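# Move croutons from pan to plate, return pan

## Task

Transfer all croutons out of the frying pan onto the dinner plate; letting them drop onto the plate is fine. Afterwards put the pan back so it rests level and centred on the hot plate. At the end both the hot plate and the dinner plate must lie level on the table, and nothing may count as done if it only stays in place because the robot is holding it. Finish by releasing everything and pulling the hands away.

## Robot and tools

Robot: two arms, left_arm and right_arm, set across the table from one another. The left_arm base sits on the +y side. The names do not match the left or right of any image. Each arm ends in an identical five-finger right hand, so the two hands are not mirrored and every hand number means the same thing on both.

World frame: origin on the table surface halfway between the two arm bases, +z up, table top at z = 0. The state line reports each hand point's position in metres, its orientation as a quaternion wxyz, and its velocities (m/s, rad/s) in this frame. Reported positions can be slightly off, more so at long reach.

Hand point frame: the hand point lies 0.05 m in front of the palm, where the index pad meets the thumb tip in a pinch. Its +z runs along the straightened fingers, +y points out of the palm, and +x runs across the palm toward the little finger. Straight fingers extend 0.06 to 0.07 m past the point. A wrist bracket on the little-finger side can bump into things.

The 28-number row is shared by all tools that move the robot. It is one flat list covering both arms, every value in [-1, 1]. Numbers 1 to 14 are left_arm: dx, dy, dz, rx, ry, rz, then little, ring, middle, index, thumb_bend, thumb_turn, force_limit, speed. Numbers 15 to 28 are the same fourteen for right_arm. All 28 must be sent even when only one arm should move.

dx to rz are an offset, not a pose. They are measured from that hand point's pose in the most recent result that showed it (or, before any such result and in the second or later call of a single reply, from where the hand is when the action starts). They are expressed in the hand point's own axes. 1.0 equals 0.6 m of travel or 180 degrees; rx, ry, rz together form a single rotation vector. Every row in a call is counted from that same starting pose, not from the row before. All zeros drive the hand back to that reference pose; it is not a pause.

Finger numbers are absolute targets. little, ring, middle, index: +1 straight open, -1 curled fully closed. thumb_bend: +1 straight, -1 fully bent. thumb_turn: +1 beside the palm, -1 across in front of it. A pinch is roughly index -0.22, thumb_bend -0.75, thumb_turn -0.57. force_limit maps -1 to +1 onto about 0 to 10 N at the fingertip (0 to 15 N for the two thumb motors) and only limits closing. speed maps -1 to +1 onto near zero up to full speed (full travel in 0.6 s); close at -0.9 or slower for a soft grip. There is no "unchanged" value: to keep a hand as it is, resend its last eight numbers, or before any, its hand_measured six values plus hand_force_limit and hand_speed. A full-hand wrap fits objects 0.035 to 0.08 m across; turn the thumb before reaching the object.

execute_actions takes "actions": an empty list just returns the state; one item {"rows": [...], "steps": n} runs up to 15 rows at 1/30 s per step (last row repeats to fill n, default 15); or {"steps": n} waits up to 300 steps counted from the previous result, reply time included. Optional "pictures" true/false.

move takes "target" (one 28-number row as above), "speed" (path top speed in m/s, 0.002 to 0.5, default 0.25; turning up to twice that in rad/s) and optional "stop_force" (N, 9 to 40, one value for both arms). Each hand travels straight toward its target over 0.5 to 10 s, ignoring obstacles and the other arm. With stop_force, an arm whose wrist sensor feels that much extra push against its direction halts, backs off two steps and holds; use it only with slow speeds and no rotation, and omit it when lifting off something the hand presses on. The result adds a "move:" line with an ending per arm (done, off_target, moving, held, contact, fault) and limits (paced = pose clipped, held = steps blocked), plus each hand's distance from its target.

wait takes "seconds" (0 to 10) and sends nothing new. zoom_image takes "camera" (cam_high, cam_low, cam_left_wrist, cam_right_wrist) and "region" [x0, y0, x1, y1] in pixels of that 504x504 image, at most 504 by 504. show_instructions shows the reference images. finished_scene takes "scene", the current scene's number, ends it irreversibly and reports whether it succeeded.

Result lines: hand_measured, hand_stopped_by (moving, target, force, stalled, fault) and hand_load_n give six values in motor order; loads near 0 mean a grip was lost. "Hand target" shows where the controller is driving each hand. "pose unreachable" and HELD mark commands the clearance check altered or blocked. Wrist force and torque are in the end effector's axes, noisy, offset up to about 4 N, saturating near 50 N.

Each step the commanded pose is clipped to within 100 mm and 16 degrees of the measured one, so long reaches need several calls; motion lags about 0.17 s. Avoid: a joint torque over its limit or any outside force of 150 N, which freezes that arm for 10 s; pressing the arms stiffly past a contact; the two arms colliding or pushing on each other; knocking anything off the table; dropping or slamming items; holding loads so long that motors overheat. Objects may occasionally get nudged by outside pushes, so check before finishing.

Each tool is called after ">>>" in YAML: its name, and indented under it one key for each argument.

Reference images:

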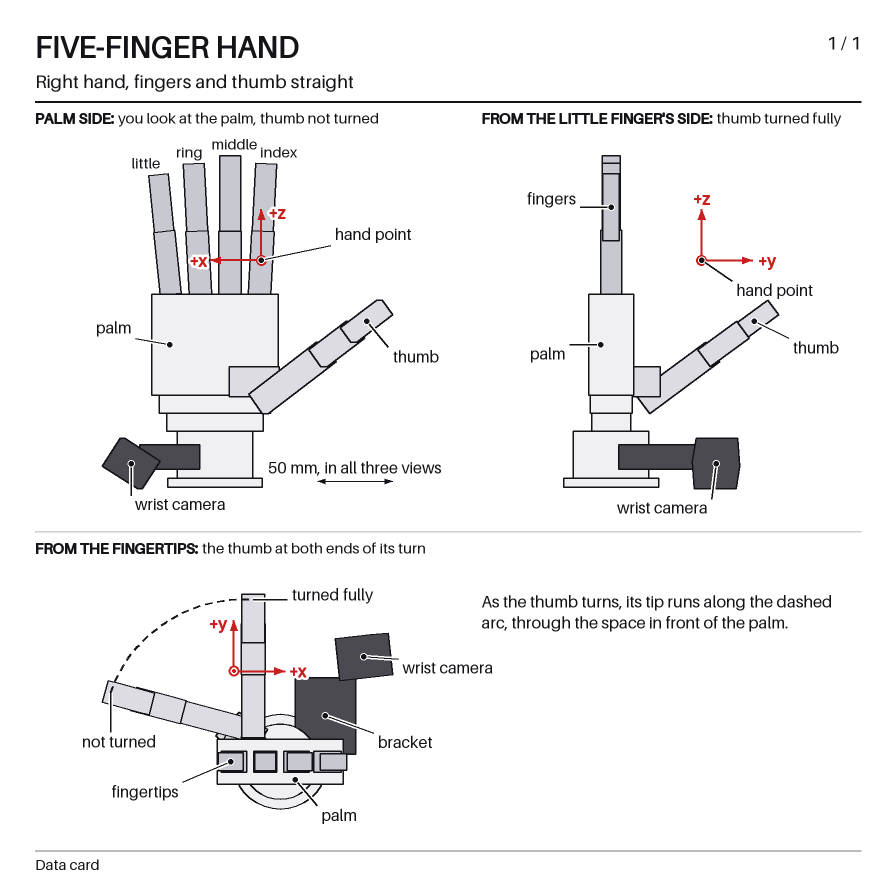

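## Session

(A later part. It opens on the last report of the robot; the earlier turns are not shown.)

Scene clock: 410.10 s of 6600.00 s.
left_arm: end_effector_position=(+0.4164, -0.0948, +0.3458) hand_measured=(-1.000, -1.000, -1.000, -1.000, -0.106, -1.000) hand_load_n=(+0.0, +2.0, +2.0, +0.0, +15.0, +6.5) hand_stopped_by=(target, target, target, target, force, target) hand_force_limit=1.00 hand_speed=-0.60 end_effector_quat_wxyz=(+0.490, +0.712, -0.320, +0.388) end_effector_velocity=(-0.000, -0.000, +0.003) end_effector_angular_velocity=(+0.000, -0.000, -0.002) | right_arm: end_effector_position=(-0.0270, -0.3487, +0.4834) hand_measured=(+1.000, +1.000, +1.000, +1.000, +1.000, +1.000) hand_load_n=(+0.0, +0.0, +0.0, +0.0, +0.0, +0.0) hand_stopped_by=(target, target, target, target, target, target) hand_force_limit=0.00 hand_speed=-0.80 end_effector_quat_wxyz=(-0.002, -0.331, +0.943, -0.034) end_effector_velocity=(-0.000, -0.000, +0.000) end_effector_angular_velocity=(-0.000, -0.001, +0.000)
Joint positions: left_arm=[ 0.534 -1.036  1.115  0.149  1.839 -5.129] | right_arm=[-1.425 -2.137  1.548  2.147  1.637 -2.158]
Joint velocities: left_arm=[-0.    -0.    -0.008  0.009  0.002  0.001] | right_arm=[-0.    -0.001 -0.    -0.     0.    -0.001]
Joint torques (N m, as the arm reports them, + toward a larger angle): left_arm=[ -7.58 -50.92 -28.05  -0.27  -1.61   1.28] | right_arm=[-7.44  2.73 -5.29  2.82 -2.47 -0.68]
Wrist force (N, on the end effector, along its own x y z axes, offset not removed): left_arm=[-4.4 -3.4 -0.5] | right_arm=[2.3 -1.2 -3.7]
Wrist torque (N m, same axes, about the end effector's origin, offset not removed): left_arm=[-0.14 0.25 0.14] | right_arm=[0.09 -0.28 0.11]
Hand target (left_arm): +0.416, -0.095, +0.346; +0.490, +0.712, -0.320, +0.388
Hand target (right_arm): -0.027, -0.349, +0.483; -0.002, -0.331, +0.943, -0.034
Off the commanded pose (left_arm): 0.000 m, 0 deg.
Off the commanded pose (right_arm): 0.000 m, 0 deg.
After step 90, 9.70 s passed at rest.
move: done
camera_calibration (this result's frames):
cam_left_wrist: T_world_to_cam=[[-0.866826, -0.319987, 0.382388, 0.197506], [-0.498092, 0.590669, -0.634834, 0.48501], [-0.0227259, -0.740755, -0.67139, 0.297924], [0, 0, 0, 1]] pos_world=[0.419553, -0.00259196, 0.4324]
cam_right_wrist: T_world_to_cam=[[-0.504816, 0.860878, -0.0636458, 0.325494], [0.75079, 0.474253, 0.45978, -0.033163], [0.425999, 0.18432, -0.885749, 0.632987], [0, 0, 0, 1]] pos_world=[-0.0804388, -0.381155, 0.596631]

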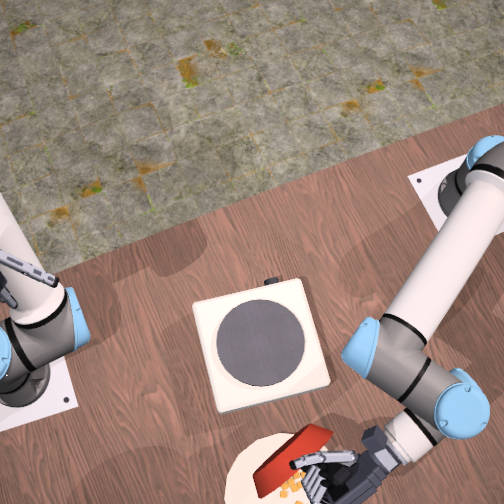

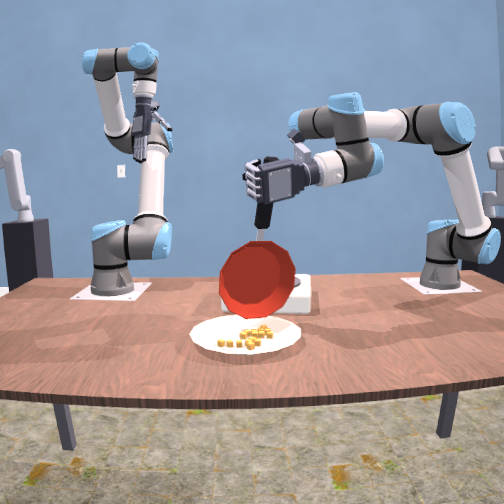

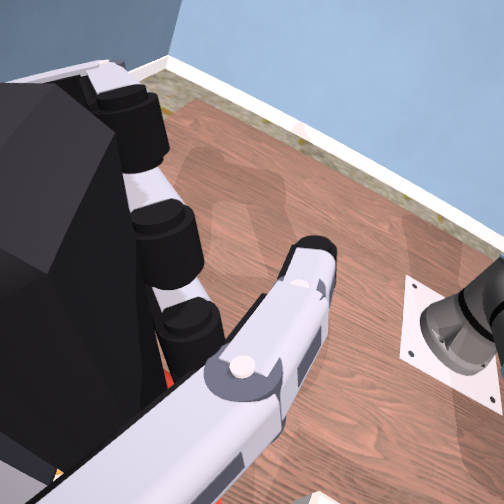

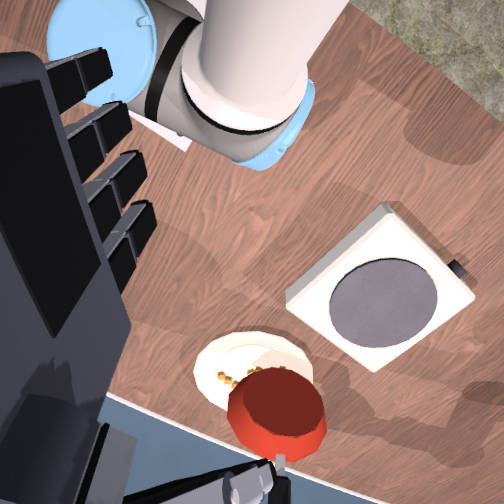

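>>> move:
  target: [-0.106,0.286,-0.175,0,0,0,-1,-1,-1,-1,-0.9,-1,1,-0.6, 0,0,0,0,0,0,1,1,1,1,1,1,0,-0.8]
  speed: 0.04

>>> zoom_image:
  camera: "cam_low"
  region: [170, 130, 390, 350]

>>> zoom_image:
  camera: "cam_high"
  region: [170, 250, 420, 504]

Scene clock: 426.00 s of 6600.00 s.
left_arm: end_effector_position=(+0.2166, -0.0451, +0.3903) hand_measured=(-1.000, -1.000, -1.000, -1.000, -0.106, -1.000) hand_load_n=(+0.0, +3.0, +2.0, +0.0, +15.0, +6.5) hand_stopped_by=(target, target, target, target, force, target) hand_force_limit=1.00 hand_speed=-0.60 end_effector_quat_wxyz=(+0.490, +0.712, -0.320, +0.388) end_effector_velocity=(-0.004, +0.001, -0.001) end_effector_angular_velocity=(+0.002, +0.001, -0.001) | right_arm: end_effector_position=(-0.0270, -0.3487, +0.4834) hand_measured=(+1.000, +1.000, +1.000, +1.000, +1.000, +1.000) hand_load_n=(+0.0, +0.0, +0.0, +0.0, +0.0, +0.0) hand_stopped_by=(target, target, target, target, target, target) hand_force_limit=0.00 hand_speed=-0.80 end_effector_quat_wxyz=(-0.002, -0.331, +0.943, -0.034) end_effector_velocity=(-0.000, +0.000, -0.000) end_effector_angular_velocity=(+0.000, -0.001, -0.000)
Joint positions: left_arm=[ 0.194 -1.444  1.551  0.112  1.508 -5.205] | right_arm=[-1.425 -2.137  1.548  2.147  1.637 -2.158]
Joint velocities: left_arm=[-0.007 -0.005  0.006  0.001 -0.006 -0.002] | right_arm=[ 0.    -0.001  0.    -0.    -0.     0.   ]
Joint torques (N m, as the arm reports them, + toward a larger angle): left_arm=[ -7.23 -35.15 -14.78  -0.54  -1.82  -2.9 ] | right_arm=[-5.25  2.42 -4.91  2.64 -2.7  -0.78]
Wrist force (N, on the end effector, along its own x y z axes, offset not removed): left_arm=[-3.1 -2.8 0.3] | right_arm=[-0.5 0.0 -3.7]
Wrist torque (N m, same axes, about the end effector's origin, offset not removed): left_arm=[-0.12 0.18 0.29] | right_arm=[0.29 0.20 0.06]
Hand target (left_arm): +0.216, -0.045, +0.390; +0.490, +0.712, -0.320, +0.388
Hand target (right_arm): -0.027, -0.349, +0.483; -0.002, -0.331, +0.943, -0.034
Off the commanded pose (left_arm): 0.001 m, 0 deg.
Off the commanded pose (right_arm): 0.000 m, 0 deg.
After step 90, 7.23 s passed at rest.
move: done
camera_calibration (this result's frames):
cam_left_wrist: T_world_to_cam=[[-0.866802, -0.319973, 0.382455, 0.0232273], [-0.49813, 0.590729, -0.634748, 0.384358], [-0.0228247, -0.740713, -0.671433, 0.360177], [0, 0, 0, 1]] pos_world=[0.219815, 0.0471684, 0.476922]
cam_right_wrist: T_world_to_cam=[[-0.504816, 0.860878, -0.0636459, 0.325494], [0.75079, 0.474253, 0.45978, -0.0331629], [0.425999, 0.18432, -0.885749, 0.632987], [0, 0, 0, 1]] pos_world=[-0.0804388, -0.381155, 0.596631]

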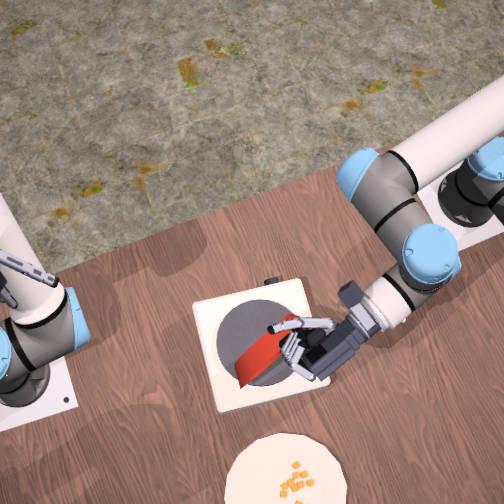

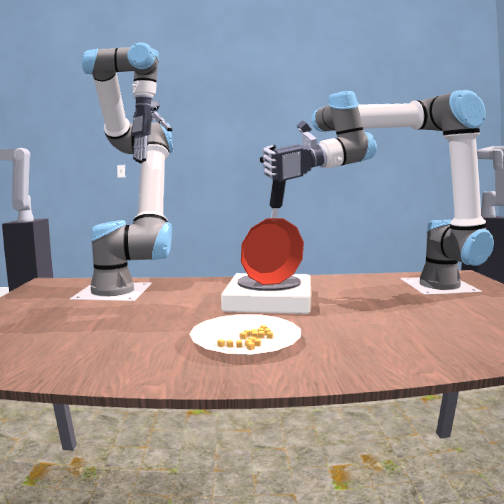

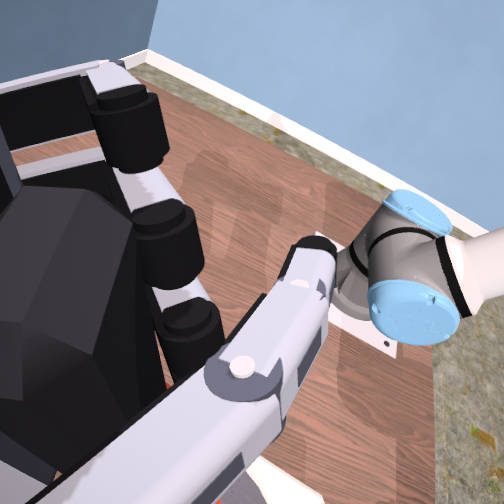

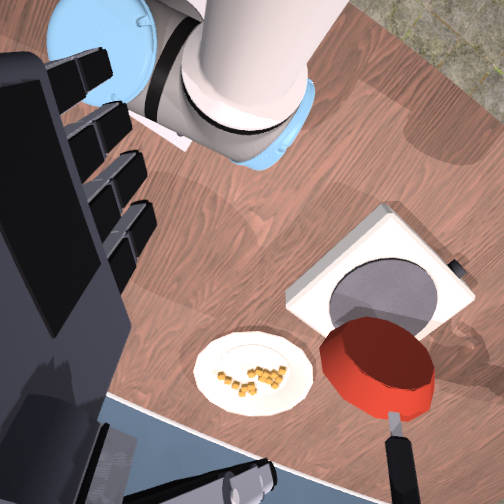

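Region (170, 130, 390, 350) of cam_low's 504x504 image, scaled by 2.291, with more detail than that image has.

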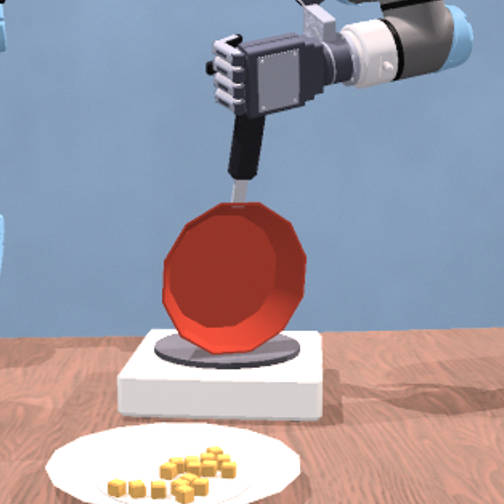

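Region (170, 250, 420, 504) of cam_high's 504x504 image, scaled by 1.984, with more detail than that image has; it fills the left 496 columns of this view, and the rest is white.

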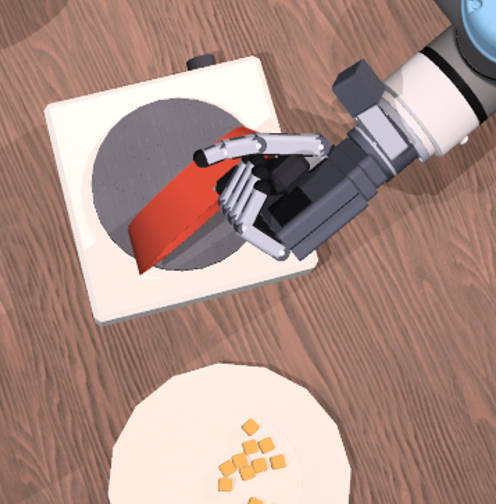

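>>> move:
  target: [-0.036,-0.019,0.009,0,0,0,-1,-1,-1,-1,-0.9,-1,1,-0.6, 0,0,0,0,0,0,1,1,1,1,1,1,0,-0.8]
  speed: 0.01

>>> zoom_image:
  camera: "cam_low"
  region: [170, 130, 390, 350]

Scene clock: 433.30 s of 6600.00 s.
left_arm: end_effector_position=(+0.2168, -0.0450, +0.3656) hand_measured=(-1.000, -1.000, -1.000, -1.000, -0.106, -1.000) hand_load_n=(+0.0, +1.5, +2.0, +0.0, +15.0, +5.5) hand_stopped_by=(target, target, target, target, force, target) hand_force_limit=1.00 hand_speed=-0.60 end_effector_quat_wxyz=(+0.490, +0.712, -0.320, +0.388) end_effector_velocity=(-0.001, -0.000, -0.003) end_effector_angular_velocity=(+0.001, -0.000, -0.002) | right_arm: end_effector_position=(-0.0270, -0.3487, +0.4834) hand_measured=(+1.000, +1.000, +1.000, +1.000, +1.000, +1.000) hand_load_n=(+0.0, +0.0, +0.0, +0.0, +0.0, +0.0) hand_stopped_by=(target, target, target, target, target, target) hand_force_limit=0.00 hand_speed=-0.80 end_effector_quat_wxyz=(-0.002, -0.331, +0.943, -0.034) end_effector_velocity=(-0.000, -0.000, -0.000) end_effector_angular_velocity=(-0.000, -0.000, +0.002)
Joint positions: left_arm=[ 0.195 -1.435  1.606  0.05   1.508 -5.205] | right_arm=[-1.425 -2.137  1.548  2.147  1.637 -2.158]
Joint velocities: left_arm=[-0.002  0.001  0.006 -0.007  0.001  0.001] | right_arm=[ 0.001 -0.    -0.    -0.     0.    -0.001]
Joint torques (N m, as the arm reports them, + toward a larger angle): left_arm=[  6.79 -19.11 -11.39  -3.06   1.86   1.88] | right_arm=[-7.16  2.39 -4.67  2.58 -2.58 -0.72]
Wrist force (N, on the end effector, along its own x y z axes, offset not removed): left_arm=[1.6 -0.3 -1.4] | right_arm=[-2.7 -3.1 1.5]
Wrist torque (N m, same axes, about the end effector's origin, offset not removed): left_arm=[-0.08 0.09 0.08] | right_arm=[-0.65 0.43 -0.11]
Hand target (left_arm): +0.217, -0.045, +0.365; +0.490, +0.712, -0.320, +0.388
Hand target (right_arm): -0.027, -0.349, +0.483; -0.002, -0.331, +0.943, -0.034
Off the commanded pose (left_arm): 0.000 m, 0 deg.
Off the commanded pose (right_arm): 0.000 m, 0 deg.
After step 90, 1.57 s passed at rest.
move: done
camera_calibration (this result's frames):
cam_left_wrist: T_world_to_cam=[[-0.866801, -0.319981, 0.38245, 0.0328599], [-0.498131, 0.590745, -0.634733, 0.368738], [-0.0228277, -0.740698, -0.67145, 0.343668], [0, 0, 0, 1]] pos_world=[0.220008, 0.0472385, 0.452239]
cam_right_wrist: T_world_to_cam=[[-0.504816, 0.860877, -0.0636458, 0.325494], [0.75079, 0.474253, 0.45978, -0.0331628], [0.425999, 0.18432, -0.885749, 0.632987], [0, 0, 0, 1]] pos_world=[-0.0804388, -0.381155, 0.596631]

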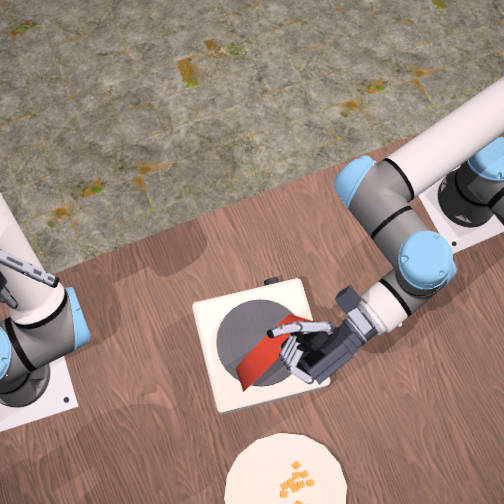

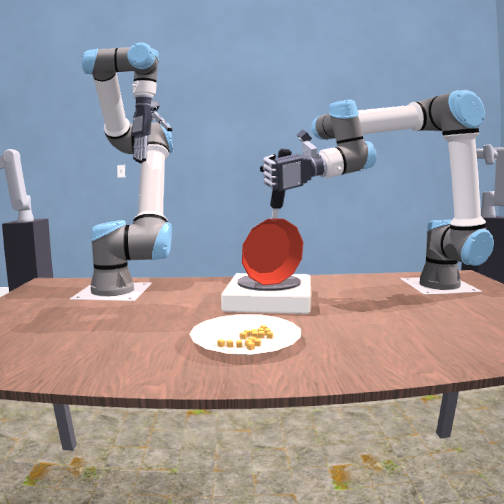

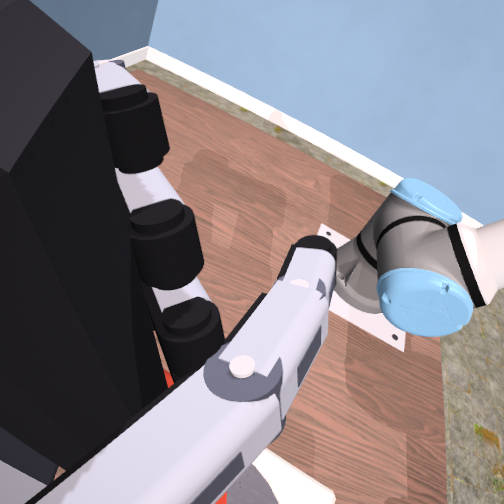

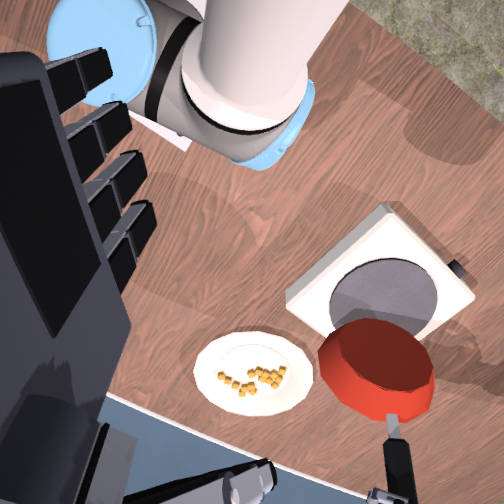

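Region (170, 130, 390, 350) of cam_low's 504x504 image, scaled by 2.291, with more detail than that image has.

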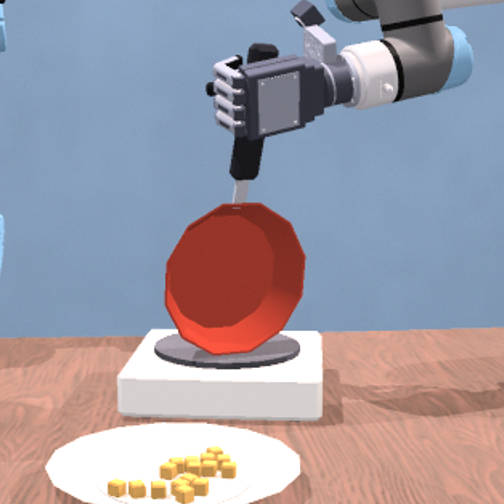

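>>> move:
  target: [0.065,-0.0845,0.023,0,0,0,-1,-1,-1,-1,-0.9,-1,1,-0.6, 0,0,0,0,0,0,1,1,1,1,1,1,0,-0.8]
  speed: 0.03

>>> zoom_image:
  camera: "cam_low"
  region: [170, 130, 390, 350]

>>> zoom_image:
  camera: "cam_right_wrist"
  region: [250, 180, 504, 504]

Scene clock: 445.10 s of 6600.00 s.
left_arm: end_effector_position=(+0.2814, -0.0449, +0.3737) hand_measured=(-1.000, -1.000, -1.000, -1.000, -0.106, -1.000) hand_load_n=(+0.0, +0.0, +1.5, +0.0, +14.5, +5.5) hand_stopped_by=(target, target, target, target, force, target) hand_force_limit=1.00 hand_speed=-0.60 end_effector_quat_wxyz=(+0.490, +0.712, -0.320, +0.388) end_effector_velocity=(+0.003, -0.000, +0.000) end_effector_angular_velocity=(+0.000, +0.001, -0.000) | right_arm: end_effector_position=(-0.0270, -0.3487, +0.4834) hand_measured=(+1.000, +1.000, +1.000, +1.000, +1.000, +1.000) hand_load_n=(+0.0, +0.0, +0.0, +0.0, +0.0, +0.0) hand_stopped_by=(target, target, target, target, target, target) hand_force_limit=0.00 hand_speed=-0.80 end_effector_quat_wxyz=(-0.002, -0.331, +0.943, -0.034) end_effector_velocity=(-0.000, -0.000, -0.000) end_effector_angular_velocity=(-0.000, +0.001, +0.001)
Joint positions: left_arm=[ 0.337 -1.356  1.491  0.086  1.647 -5.174] | right_arm=[-1.425 -2.137  1.548  2.147  1.637 -2.158]
Joint velocities: left_arm=[ 0.006  0.004 -0.006  0.002  0.006  0.   ] | right_arm=[ 0.     0.     0.     0.    -0.    -0.001]
Joint torques (N m, as the arm reports them, + toward a larger angle): left_arm=[  6.85 -22.12 -27.85   0.42   1.65   1.72] | right_arm=[-6.58  3.64 -5.01  2.94 -2.64 -0.65]
Wrist force (N, on the end effector, along its own x y z axes, offset not removed): left_arm=[-0.5 0.1 -2.0] | right_arm=[-1.2 2.4 -0.8]
Wrist torque (N m, same axes, about the end effector's origin, offset not removed): left_arm=[0.09 0.22 0.00] | right_arm=[0.24 0.28 0.33]
Hand target (left_arm): +0.282, -0.045, +0.374; +0.490, +0.712, -0.320, +0.388
Hand target (right_arm): -0.027, -0.349, +0.483; -0.002, -0.331, +0.943, -0.034
Off the commanded pose (left_arm): 0.000 m, 0 deg.
Off the commanded pose (right_arm): 0.000 m, 0 deg.
After step 90, 6.27 s passed at rest.
move: done
camera_calibration (this result's frames):
cam_left_wrist: T_world_to_cam=[[-0.866807, -0.32, 0.38242, 0.0858015], [-0.498124, 0.590685, -0.634794, 0.406005], [-0.0227555, -0.740737, -0.67141, 0.350576], [0, 0, 0, 1]] pos_world=[0.284592, 0.04732, 0.460297]
cam_right_wrist: T_world_to_cam=[[-0.504816, 0.860878, -0.0636455, 0.325493], [0.75079, 0.474253, 0.45978, -0.0331629], [0.425999, 0.18432, -0.885749, 0.632987], [0, 0, 0, 1]] pos_world=[-0.0804388, -0.381155, 0.596631]

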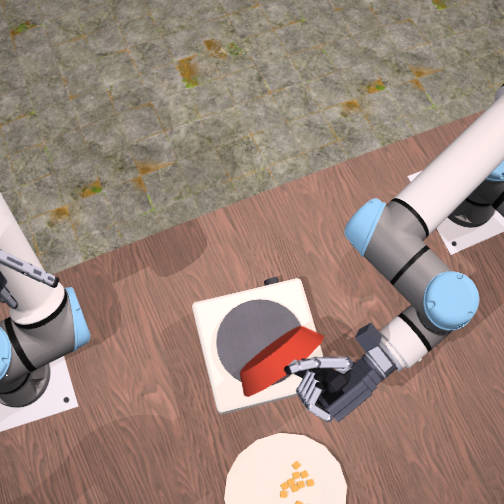

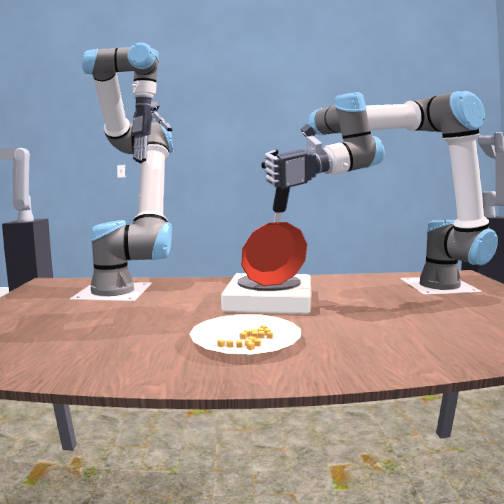

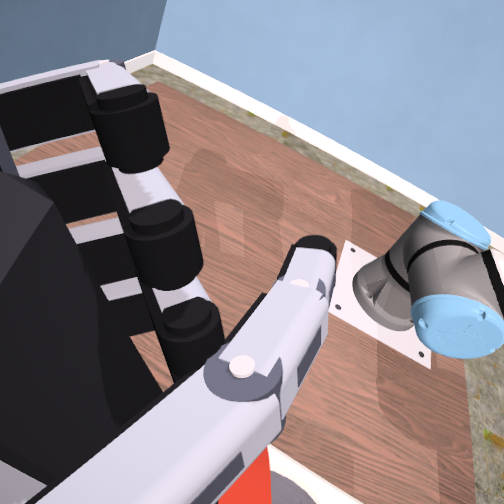

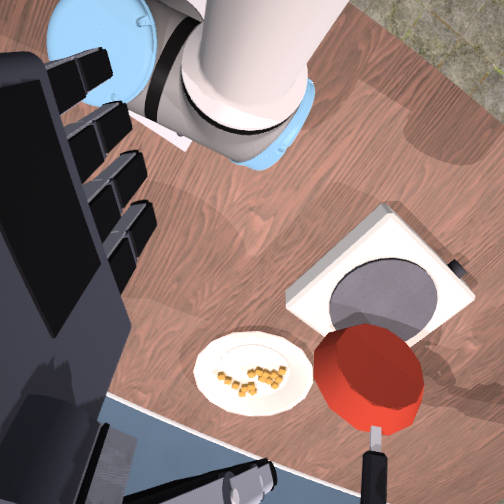

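Region (170, 130, 390, 350) of cam_low's 504x504 image, scaled by 2.291, with more detail than that image has.

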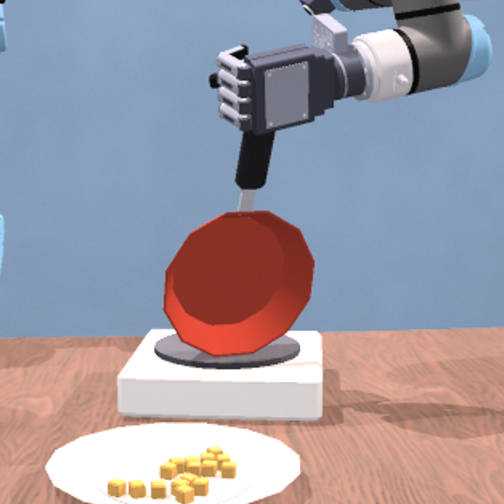

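Region (250, 180, 504, 504) of cam_right_wrist's 504x504 image, scaled by 1.556, with more detail than that image has; it fills the left 395 columns of this view, and the rest is white.

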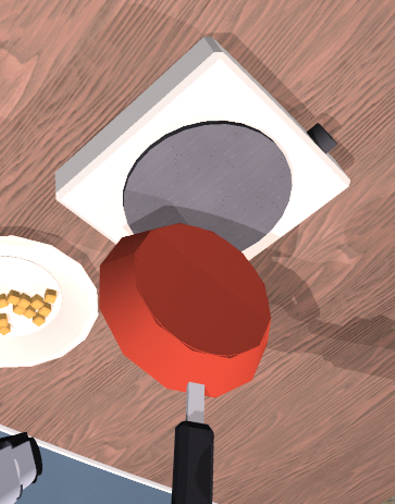

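>>> move:
  target: [-0.1005,0.0935,-0.023,0.0126,0.0525,0.1577,-1,-1,-1,-1,0.05,-1,1,-0.9, 0,0,0,0,0,0,1,1,1,1,1,1,0,-0.8]
  speed: 0.03

>>> zoom_image:
  camera: "cam_low"
  region: [170, 130, 390, 350]

>>> zoom_image:
  camera: "cam_right_wrist"
  region: [250, 180, 504, 504]

Scene clock: 471.53 s of 6600.00 s.
left_arm: end_effector_position=(+0.2017, -0.0452, +0.3496) hand_measured=(-1.000, -1.000, -0.938, -0.844, +0.064, -1.000) hand_load_n=(+0.0, +7.0, +21.0, +22.0, +22.0, -11.0) hand_stopped_by=(target, target, target, target, target, target) hand_force_limit=1.00 hand_speed=-0.90 end_effector_quat_wxyz=(+0.391, +0.588, -0.436, +0.559) end_effector_velocity=(-0.002, -0.000, -0.001) end_effector_angular_velocity=(-0.000, -0.013, +0.001) | right_arm: end_effector_position=(-0.0270, -0.3487, +0.4834) hand_measured=(+1.000, +1.000, +1.000, +1.000, +1.000, +1.000) hand_load_n=(+0.0, +0.0, +0.0, +0.0, +0.0, +0.0) hand_stopped_by=(target, target, target, target, target, target) hand_force_limit=0.00 hand_speed=-0.80 end_effector_quat_wxyz=(-0.002, -0.331, +0.943, -0.034) end_effector_velocity=(+0.000, +0.000, +0.000) end_effector_angular_velocity=(-0.000, +0.000, +0.000)
Joint positions: left_arm=[ 0.091 -1.505  1.731 -0.154  1.329 -4.702] | right_arm=[-1.425 -2.137  1.548  2.147  1.637 -2.158]
Joint velocities: left_arm=[-0.006 -0.002  0.005 -0.008 -0.009  0.012] | right_arm=[-0.  0. -0. -0.  0. -0.]
Joint torques (N m, as the arm reports them, + toward a larger angle): left_arm=[ 8.41 15.18 29.97 15.32 -7.1  13.99] | right_arm=[-6.22  3.53 -4.86  2.83 -2.73 -0.71]
Wrist force (N, on the end effector, along its own x y z axes, offset not removed): left_arm=[50.0 21.1 -6.5] | right_arm=[0.3 -7.3 -4.6]
Wrist torque (N m, same axes, about the end effector's origin, offset not removed): left_arm=[0.62 0.31 -6.34] | right_arm=[-1.03 0.18 -0.14]
Hand target (left_arm): +0.201, -0.045, +0.349; +0.390, +0.587, -0.436, +0.559
Hand target (right_arm): -0.027, -0.349, +0.483; -0.002, -0.331, +0.943, -0.034
Off the commanded pose (left_arm): 0.000 m, 0 deg.
Off the commanded pose (right_arm): 0.000 m, 0 deg.
After step 90, 14.47 s passed at rest.
move: done
camera_calibration (this result's frames):
cam_left_wrist: T_world_to_cam=[[-0.942025, -0.320121, -0.100554, 0.209871], [-0.115535, 0.590805, -0.798499, 0.331192], [0.315024, -0.740589, -0.593538, 0.237033], [0, 0, 0, 1]] pos_world=[0.161297, 0.0470587, 0.426248]
cam_right_wrist: T_world_to_cam=[[-0.504816, 0.860878, -0.0636455, 0.325493], [0.75079, 0.474253, 0.459781, -0.033163], [0.425999, 0.18432, -0.885749, 0.632987], [0, 0, 0, 1]] pos_world=[-0.0804389, -0.381155, 0.596631]

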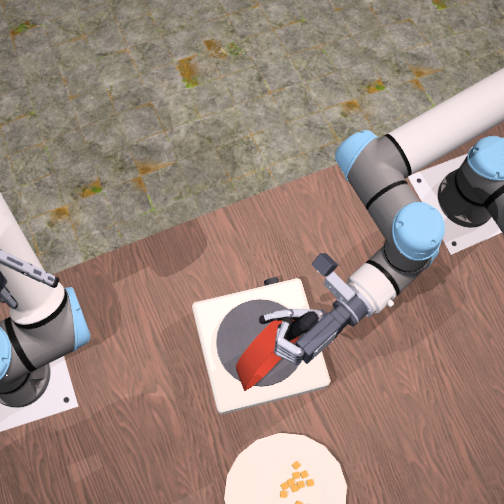

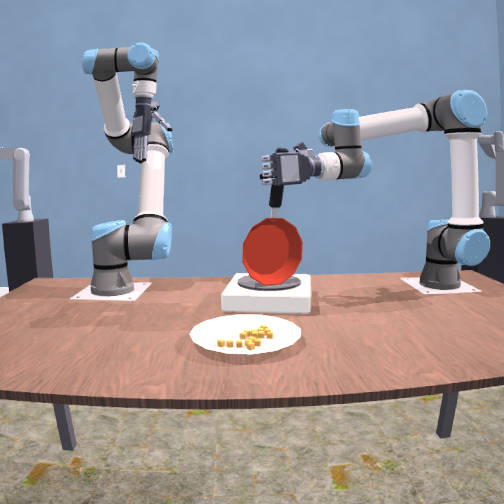

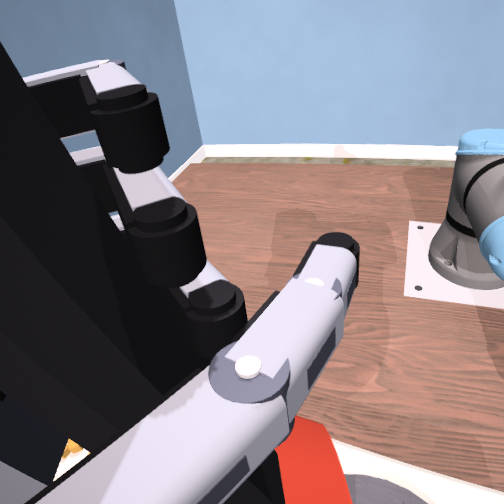

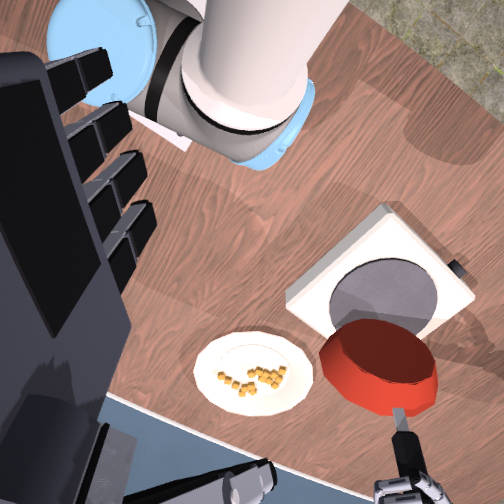

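Region (170, 130, 390, 350) of cam_low's 504x504 image, scaled by 2.291, with more detail than that image has.

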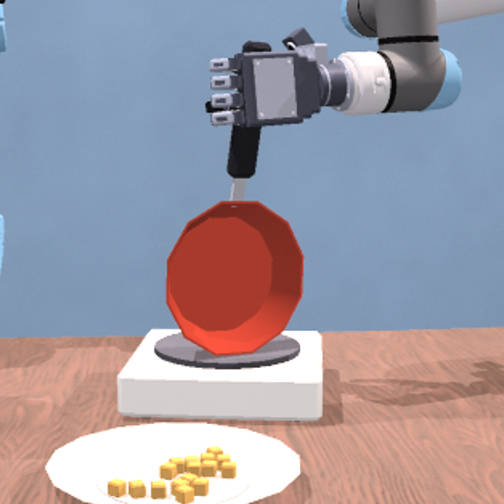

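Region (250, 180, 504, 504) of cam_right_wrist's 504x504 image, scaled by 1.556, with more detail than that image has; it fills the left 395 columns of this view, and the rest is white.

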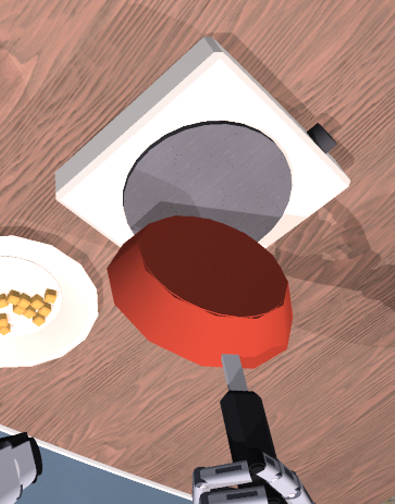

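>>> move:
  target: [0.034,0.062,-0.0235,0,0,0,-1,-1,-1,-1,0.05,-1,1,-0.9, 0,0,0,0,0,0,1,1,1,1,1,1,0,-0.8]
  speed: 0.03

>>> zoom_image:
  camera: "cam_low"
  region: [170, 130, 390, 350]

>>> zoom_image:
  camera: "cam_right_wrist"
  region: [250, 180, 504, 504]

Scene clock: 478.20 s of 6600.00 s.
left_arm: end_effector_position=(+0.1622, -0.0451, +0.3697) hand_measured=(-1.000, -1.000, -0.938, -0.846, +0.060, -1.000) hand_load_n=(+0.0, +1.0, +13.5, +0.0, +7.5, -3.0) hand_stopped_by=(target, target, target, target, target, target) hand_force_limit=1.00 hand_speed=-0.90 end_effector_quat_wxyz=(+0.391, +0.588, -0.436, +0.559) end_effector_velocity=(-0.002, +0.000, +0.001) end_effector_angular_velocity=(+0.001, -0.001, +0.001) | right_arm: end_effector_position=(-0.0270, -0.3487, +0.4834) hand_measured=(+1.000, +1.000, +1.000, +1.000, +1.000, +1.000) hand_load_n=(+0.0, +0.0, +0.0, +0.0, +0.0, +0.0) hand_stopped_by=(target, target, target, target, target, target) hand_force_limit=0.00 hand_speed=-0.80 end_effector_quat_wxyz=(-0.002, -0.331, +0.943, -0.034) end_effector_velocity=(+0.000, -0.000, -0.000) end_effector_angular_velocity=(-0.001, +0.000, -0.001)
Joint positions: left_arm=[-0.009 -1.548  1.724 -0.101  1.229 -4.71 ] | right_arm=[-1.425 -2.137  1.548  2.147  1.637 -2.158]
Joint velocities: left_arm=[-0.006 -0.002 -0.001  0.003 -0.006  0.001] | right_arm=[-0.     0.001  0.    -0.     0.001  0.001]
Joint torques (N m, as the arm reports them, + toward a larger angle): left_arm=[ -6.35 -30.57 -27.58   0.2   -1.99  -2.18] | right_arm=[-6.48  3.08 -5.03  2.88 -2.85 -0.55]
Wrist force (N, on the end effector, along its own x y z axes, offset not removed): left_arm=[-0.2 0.5 -0.8] | right_arm=[5.7 -1.3 1.7]
Wrist torque (N m, same axes, about the end effector's origin, offset not removed): left_arm=[-0.03 0.10 -0.01] | right_arm=[-0.59 -0.79 0.19]
Hand target (left_arm): +0.162, -0.045, +0.370; +0.391, +0.588, -0.436, +0.559
Hand target (right_arm): -0.027, -0.349, +0.483; -0.002, -0.331, +0.943, -0.034
Off the commanded pose (left_arm): 0.000 m, 0 deg.
Off the commanded pose (right_arm): 0.000 m, 0 deg.
After step 90, 1.83 s passed at rest.
move: done
camera_calibration (this result's frames):
cam_left_wrist: T_world_to_cam=[[-0.942043, -0.320075, -0.100538, 0.174651], [-0.115519, 0.590811, -0.798497, 0.342631], [0.314978, -0.740604, -0.593544, 0.261482], [0, 0, 0, 1]] pos_world=[0.121748, 0.0471263, 0.44635]
cam_right_wrist: T_world_to_cam=[[-0.504816, 0.860878, -0.0636455, 0.325494], [0.75079, 0.474253, 0.45978, -0.0331631], [0.425999, 0.18432, -0.885749, 0.632987], [0, 0, 0, 1]] pos_world=[-0.0804388, -0.381155, 0.596631]

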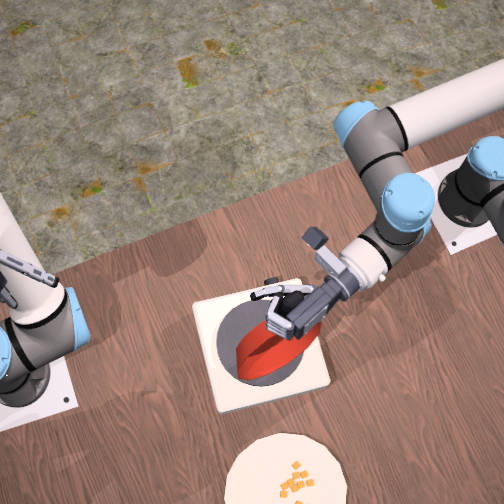

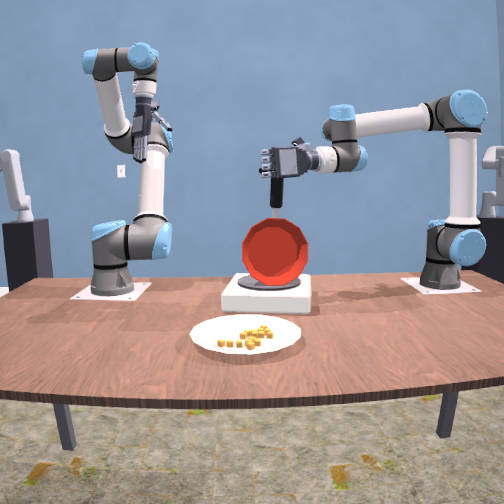

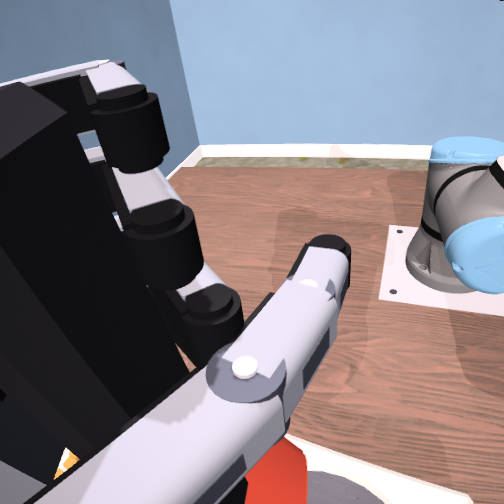

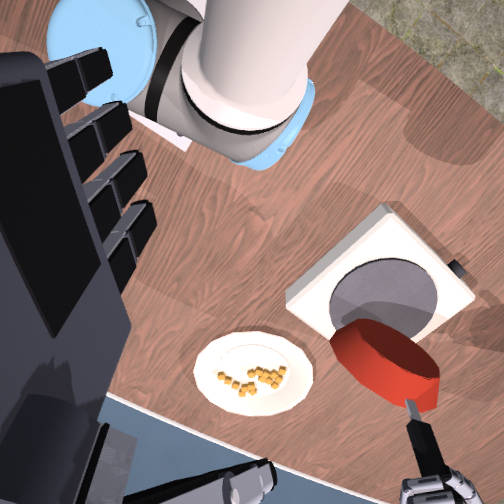

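Region (170, 130, 390, 350) of cam_low's 504x504 image, scaled by 2.291, with more detail than that image has.

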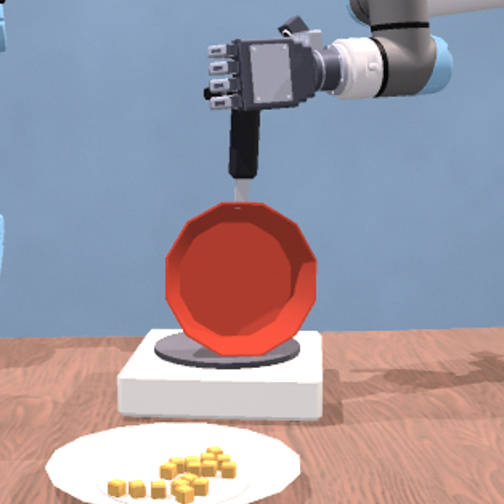

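Region (250, 180, 504, 504) of cam_right_wrist's 504x504 image, scaled by 1.556, with more detail than that image has; it fills the left 395 columns of this view, and the rest is white.

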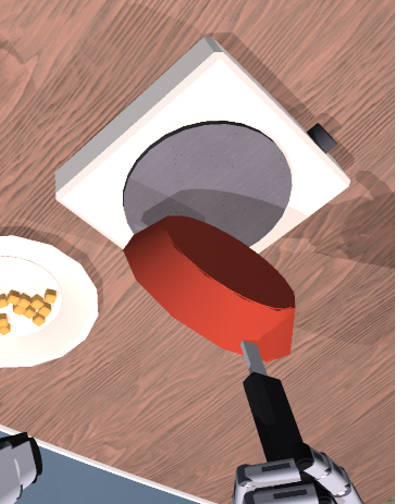

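>>> move:
  target: [-0.042,0.2055,-0.065,0.0105,0.044,0.1316,-1,-1,-0.98,-0.98,0.05,-1,1,-0.6, 0,0,0,0,0,0,1,1,1,1,1,1,0,-0.8]
  speed: 0.03

>>> zoom_image:
  camera: "cam_low"
  region: [170, 130, 390, 350]

>>> zoom_image:
  camera: "cam_high"
  region: [170, 180, 420, 430]

Scene clock: 497.40 s of 6600.00 s.
left_arm: end_effector_position=(+0.0333, -0.0454, +0.3438) hand_measured=(-1.000, -1.000, -0.938, -0.980, +0.060, -1.000) hand_load_n=(+0.0, +0.0, +13.5, +2.0, +7.5, -3.0) hand_stopped_by=(target, target, force, target, target, target) hand_force_limit=1.00 hand_speed=-0.60 end_effector_quat_wxyz=(+0.288, +0.453, -0.510, +0.673) end_effector_velocity=(-0.002, -0.000, -0.001) end_effector_angular_velocity=(-0.001, -0.008, +0.003) | right_arm: end_effector_position=(-0.0270, -0.3487, +0.4834) hand_measured=(+1.000, +1.000, +1.000, +1.000, +1.000, +1.000) hand_load_n=(+0.0, +0.0, +0.0, +0.0, +0.0, +0.0) hand_stopped_by=(target, target, target, target, target, target) hand_force_limit=0.00 hand_speed=-0.80 end_effector_quat_wxyz=(-0.002, -0.331, +0.943, -0.034) end_effector_velocity=(-0.000, -0.000, -0.000) end_effector_angular_velocity=(-0.001, +0.000, +0.001)
Joint positions: left_arm=[-0.393 -1.613  1.893 -0.374  0.846 -4.209] | right_arm=[-1.425 -2.137  1.548  2.147  1.637 -2.158]
Joint velocities: left_arm=[-0.007  0.     0.003 -0.008 -0.009  0.012] | right_arm=[ 0.001 -0.     0.     0.     0.001 -0.   ]
Joint torques (N m, as the arm reports them, + toward a larger angle): left_arm=[ -8.61 -25.08 -13.3   -3.79  -1.91   1.6 ] | right_arm=[-7.08  2.66 -5.11  3.19 -2.46 -0.76]
Wrist force (N, on the end effector, along its own x y z axes, offset not removed): left_arm=[-2.2 0.9 -1.6] | right_arm=[1.8 -3.3 -5.9]
Wrist torque (N m, same axes, about the end effector's origin, offset not removed): left_arm=[-0.03 0.30 -0.10] | right_arm=[-0.18 0.01 -0.15]
Hand target (left_arm): +0.033, -0.045, +0.344; +0.287, +0.452, -0.510, +0.673
Hand target (right_arm): -0.027, -0.349, +0.483; -0.002, -0.331, +0.943, -0.034
Off the commanded pose (left_arm): 0.000 m, 0 deg.
Off the commanded pose (right_arm): 0.000 m, 0 deg.
After step 90, 8.63 s passed at rest.
move: done
camera_calibration (this result's frames):
cam_left_wrist: T_world_to_cam=[[-0.811461, -0.320235, -0.488857, 0.179689], [0.232628, 0.590375, -0.772879, 0.286815], [0.536112, -0.740883, -0.40457, 0.214187], [0, 0, 0, 1]] pos_world=[-0.0357389, 0.0469011, 0.396169]
cam_right_wrist: T_world_to_cam=[[-0.504816, 0.860878, -0.0636455, 0.325493], [0.75079, 0.474253, 0.45978, -0.033163], [0.425999, 0.18432, -0.885749, 0.632987], [0, 0, 0, 1]] pos_world=[-0.0804388, -0.381155, 0.596631]

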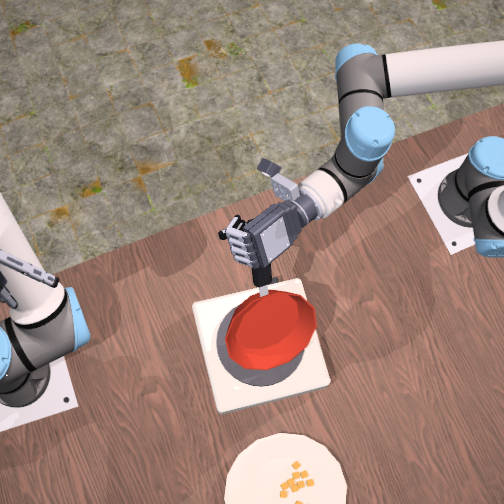

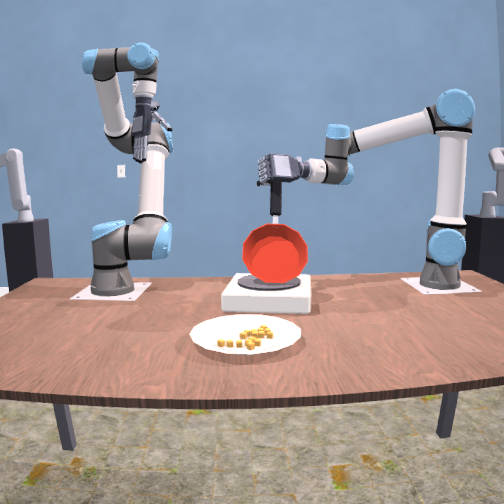

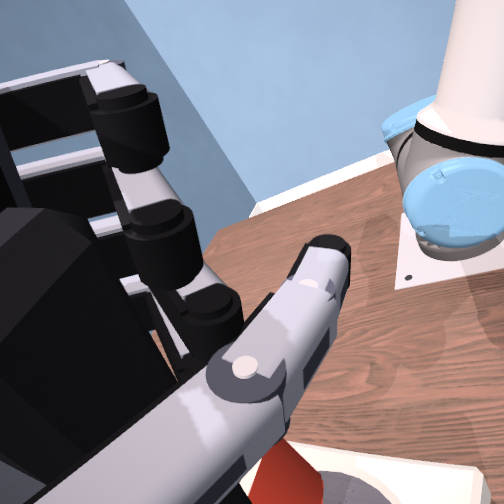

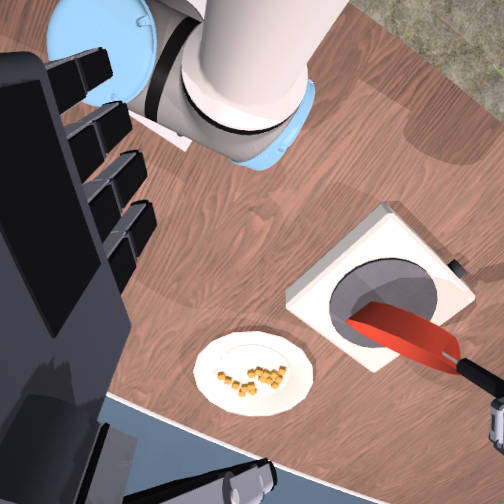

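Region (170, 130, 390, 350) of cam_low's 504x504 image, scaled by 2.291, with more detail than that image has.

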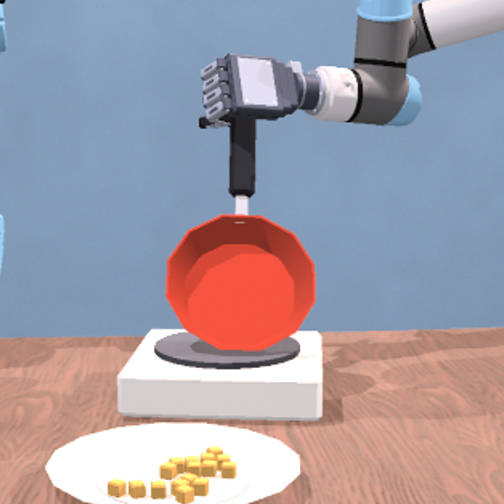

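Region (170, 180, 420, 430) of cam_high's 504x504 image, scaled by 2.016, with more detail than that image has.

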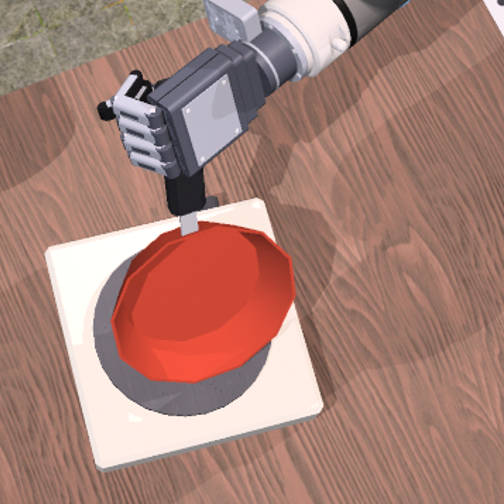

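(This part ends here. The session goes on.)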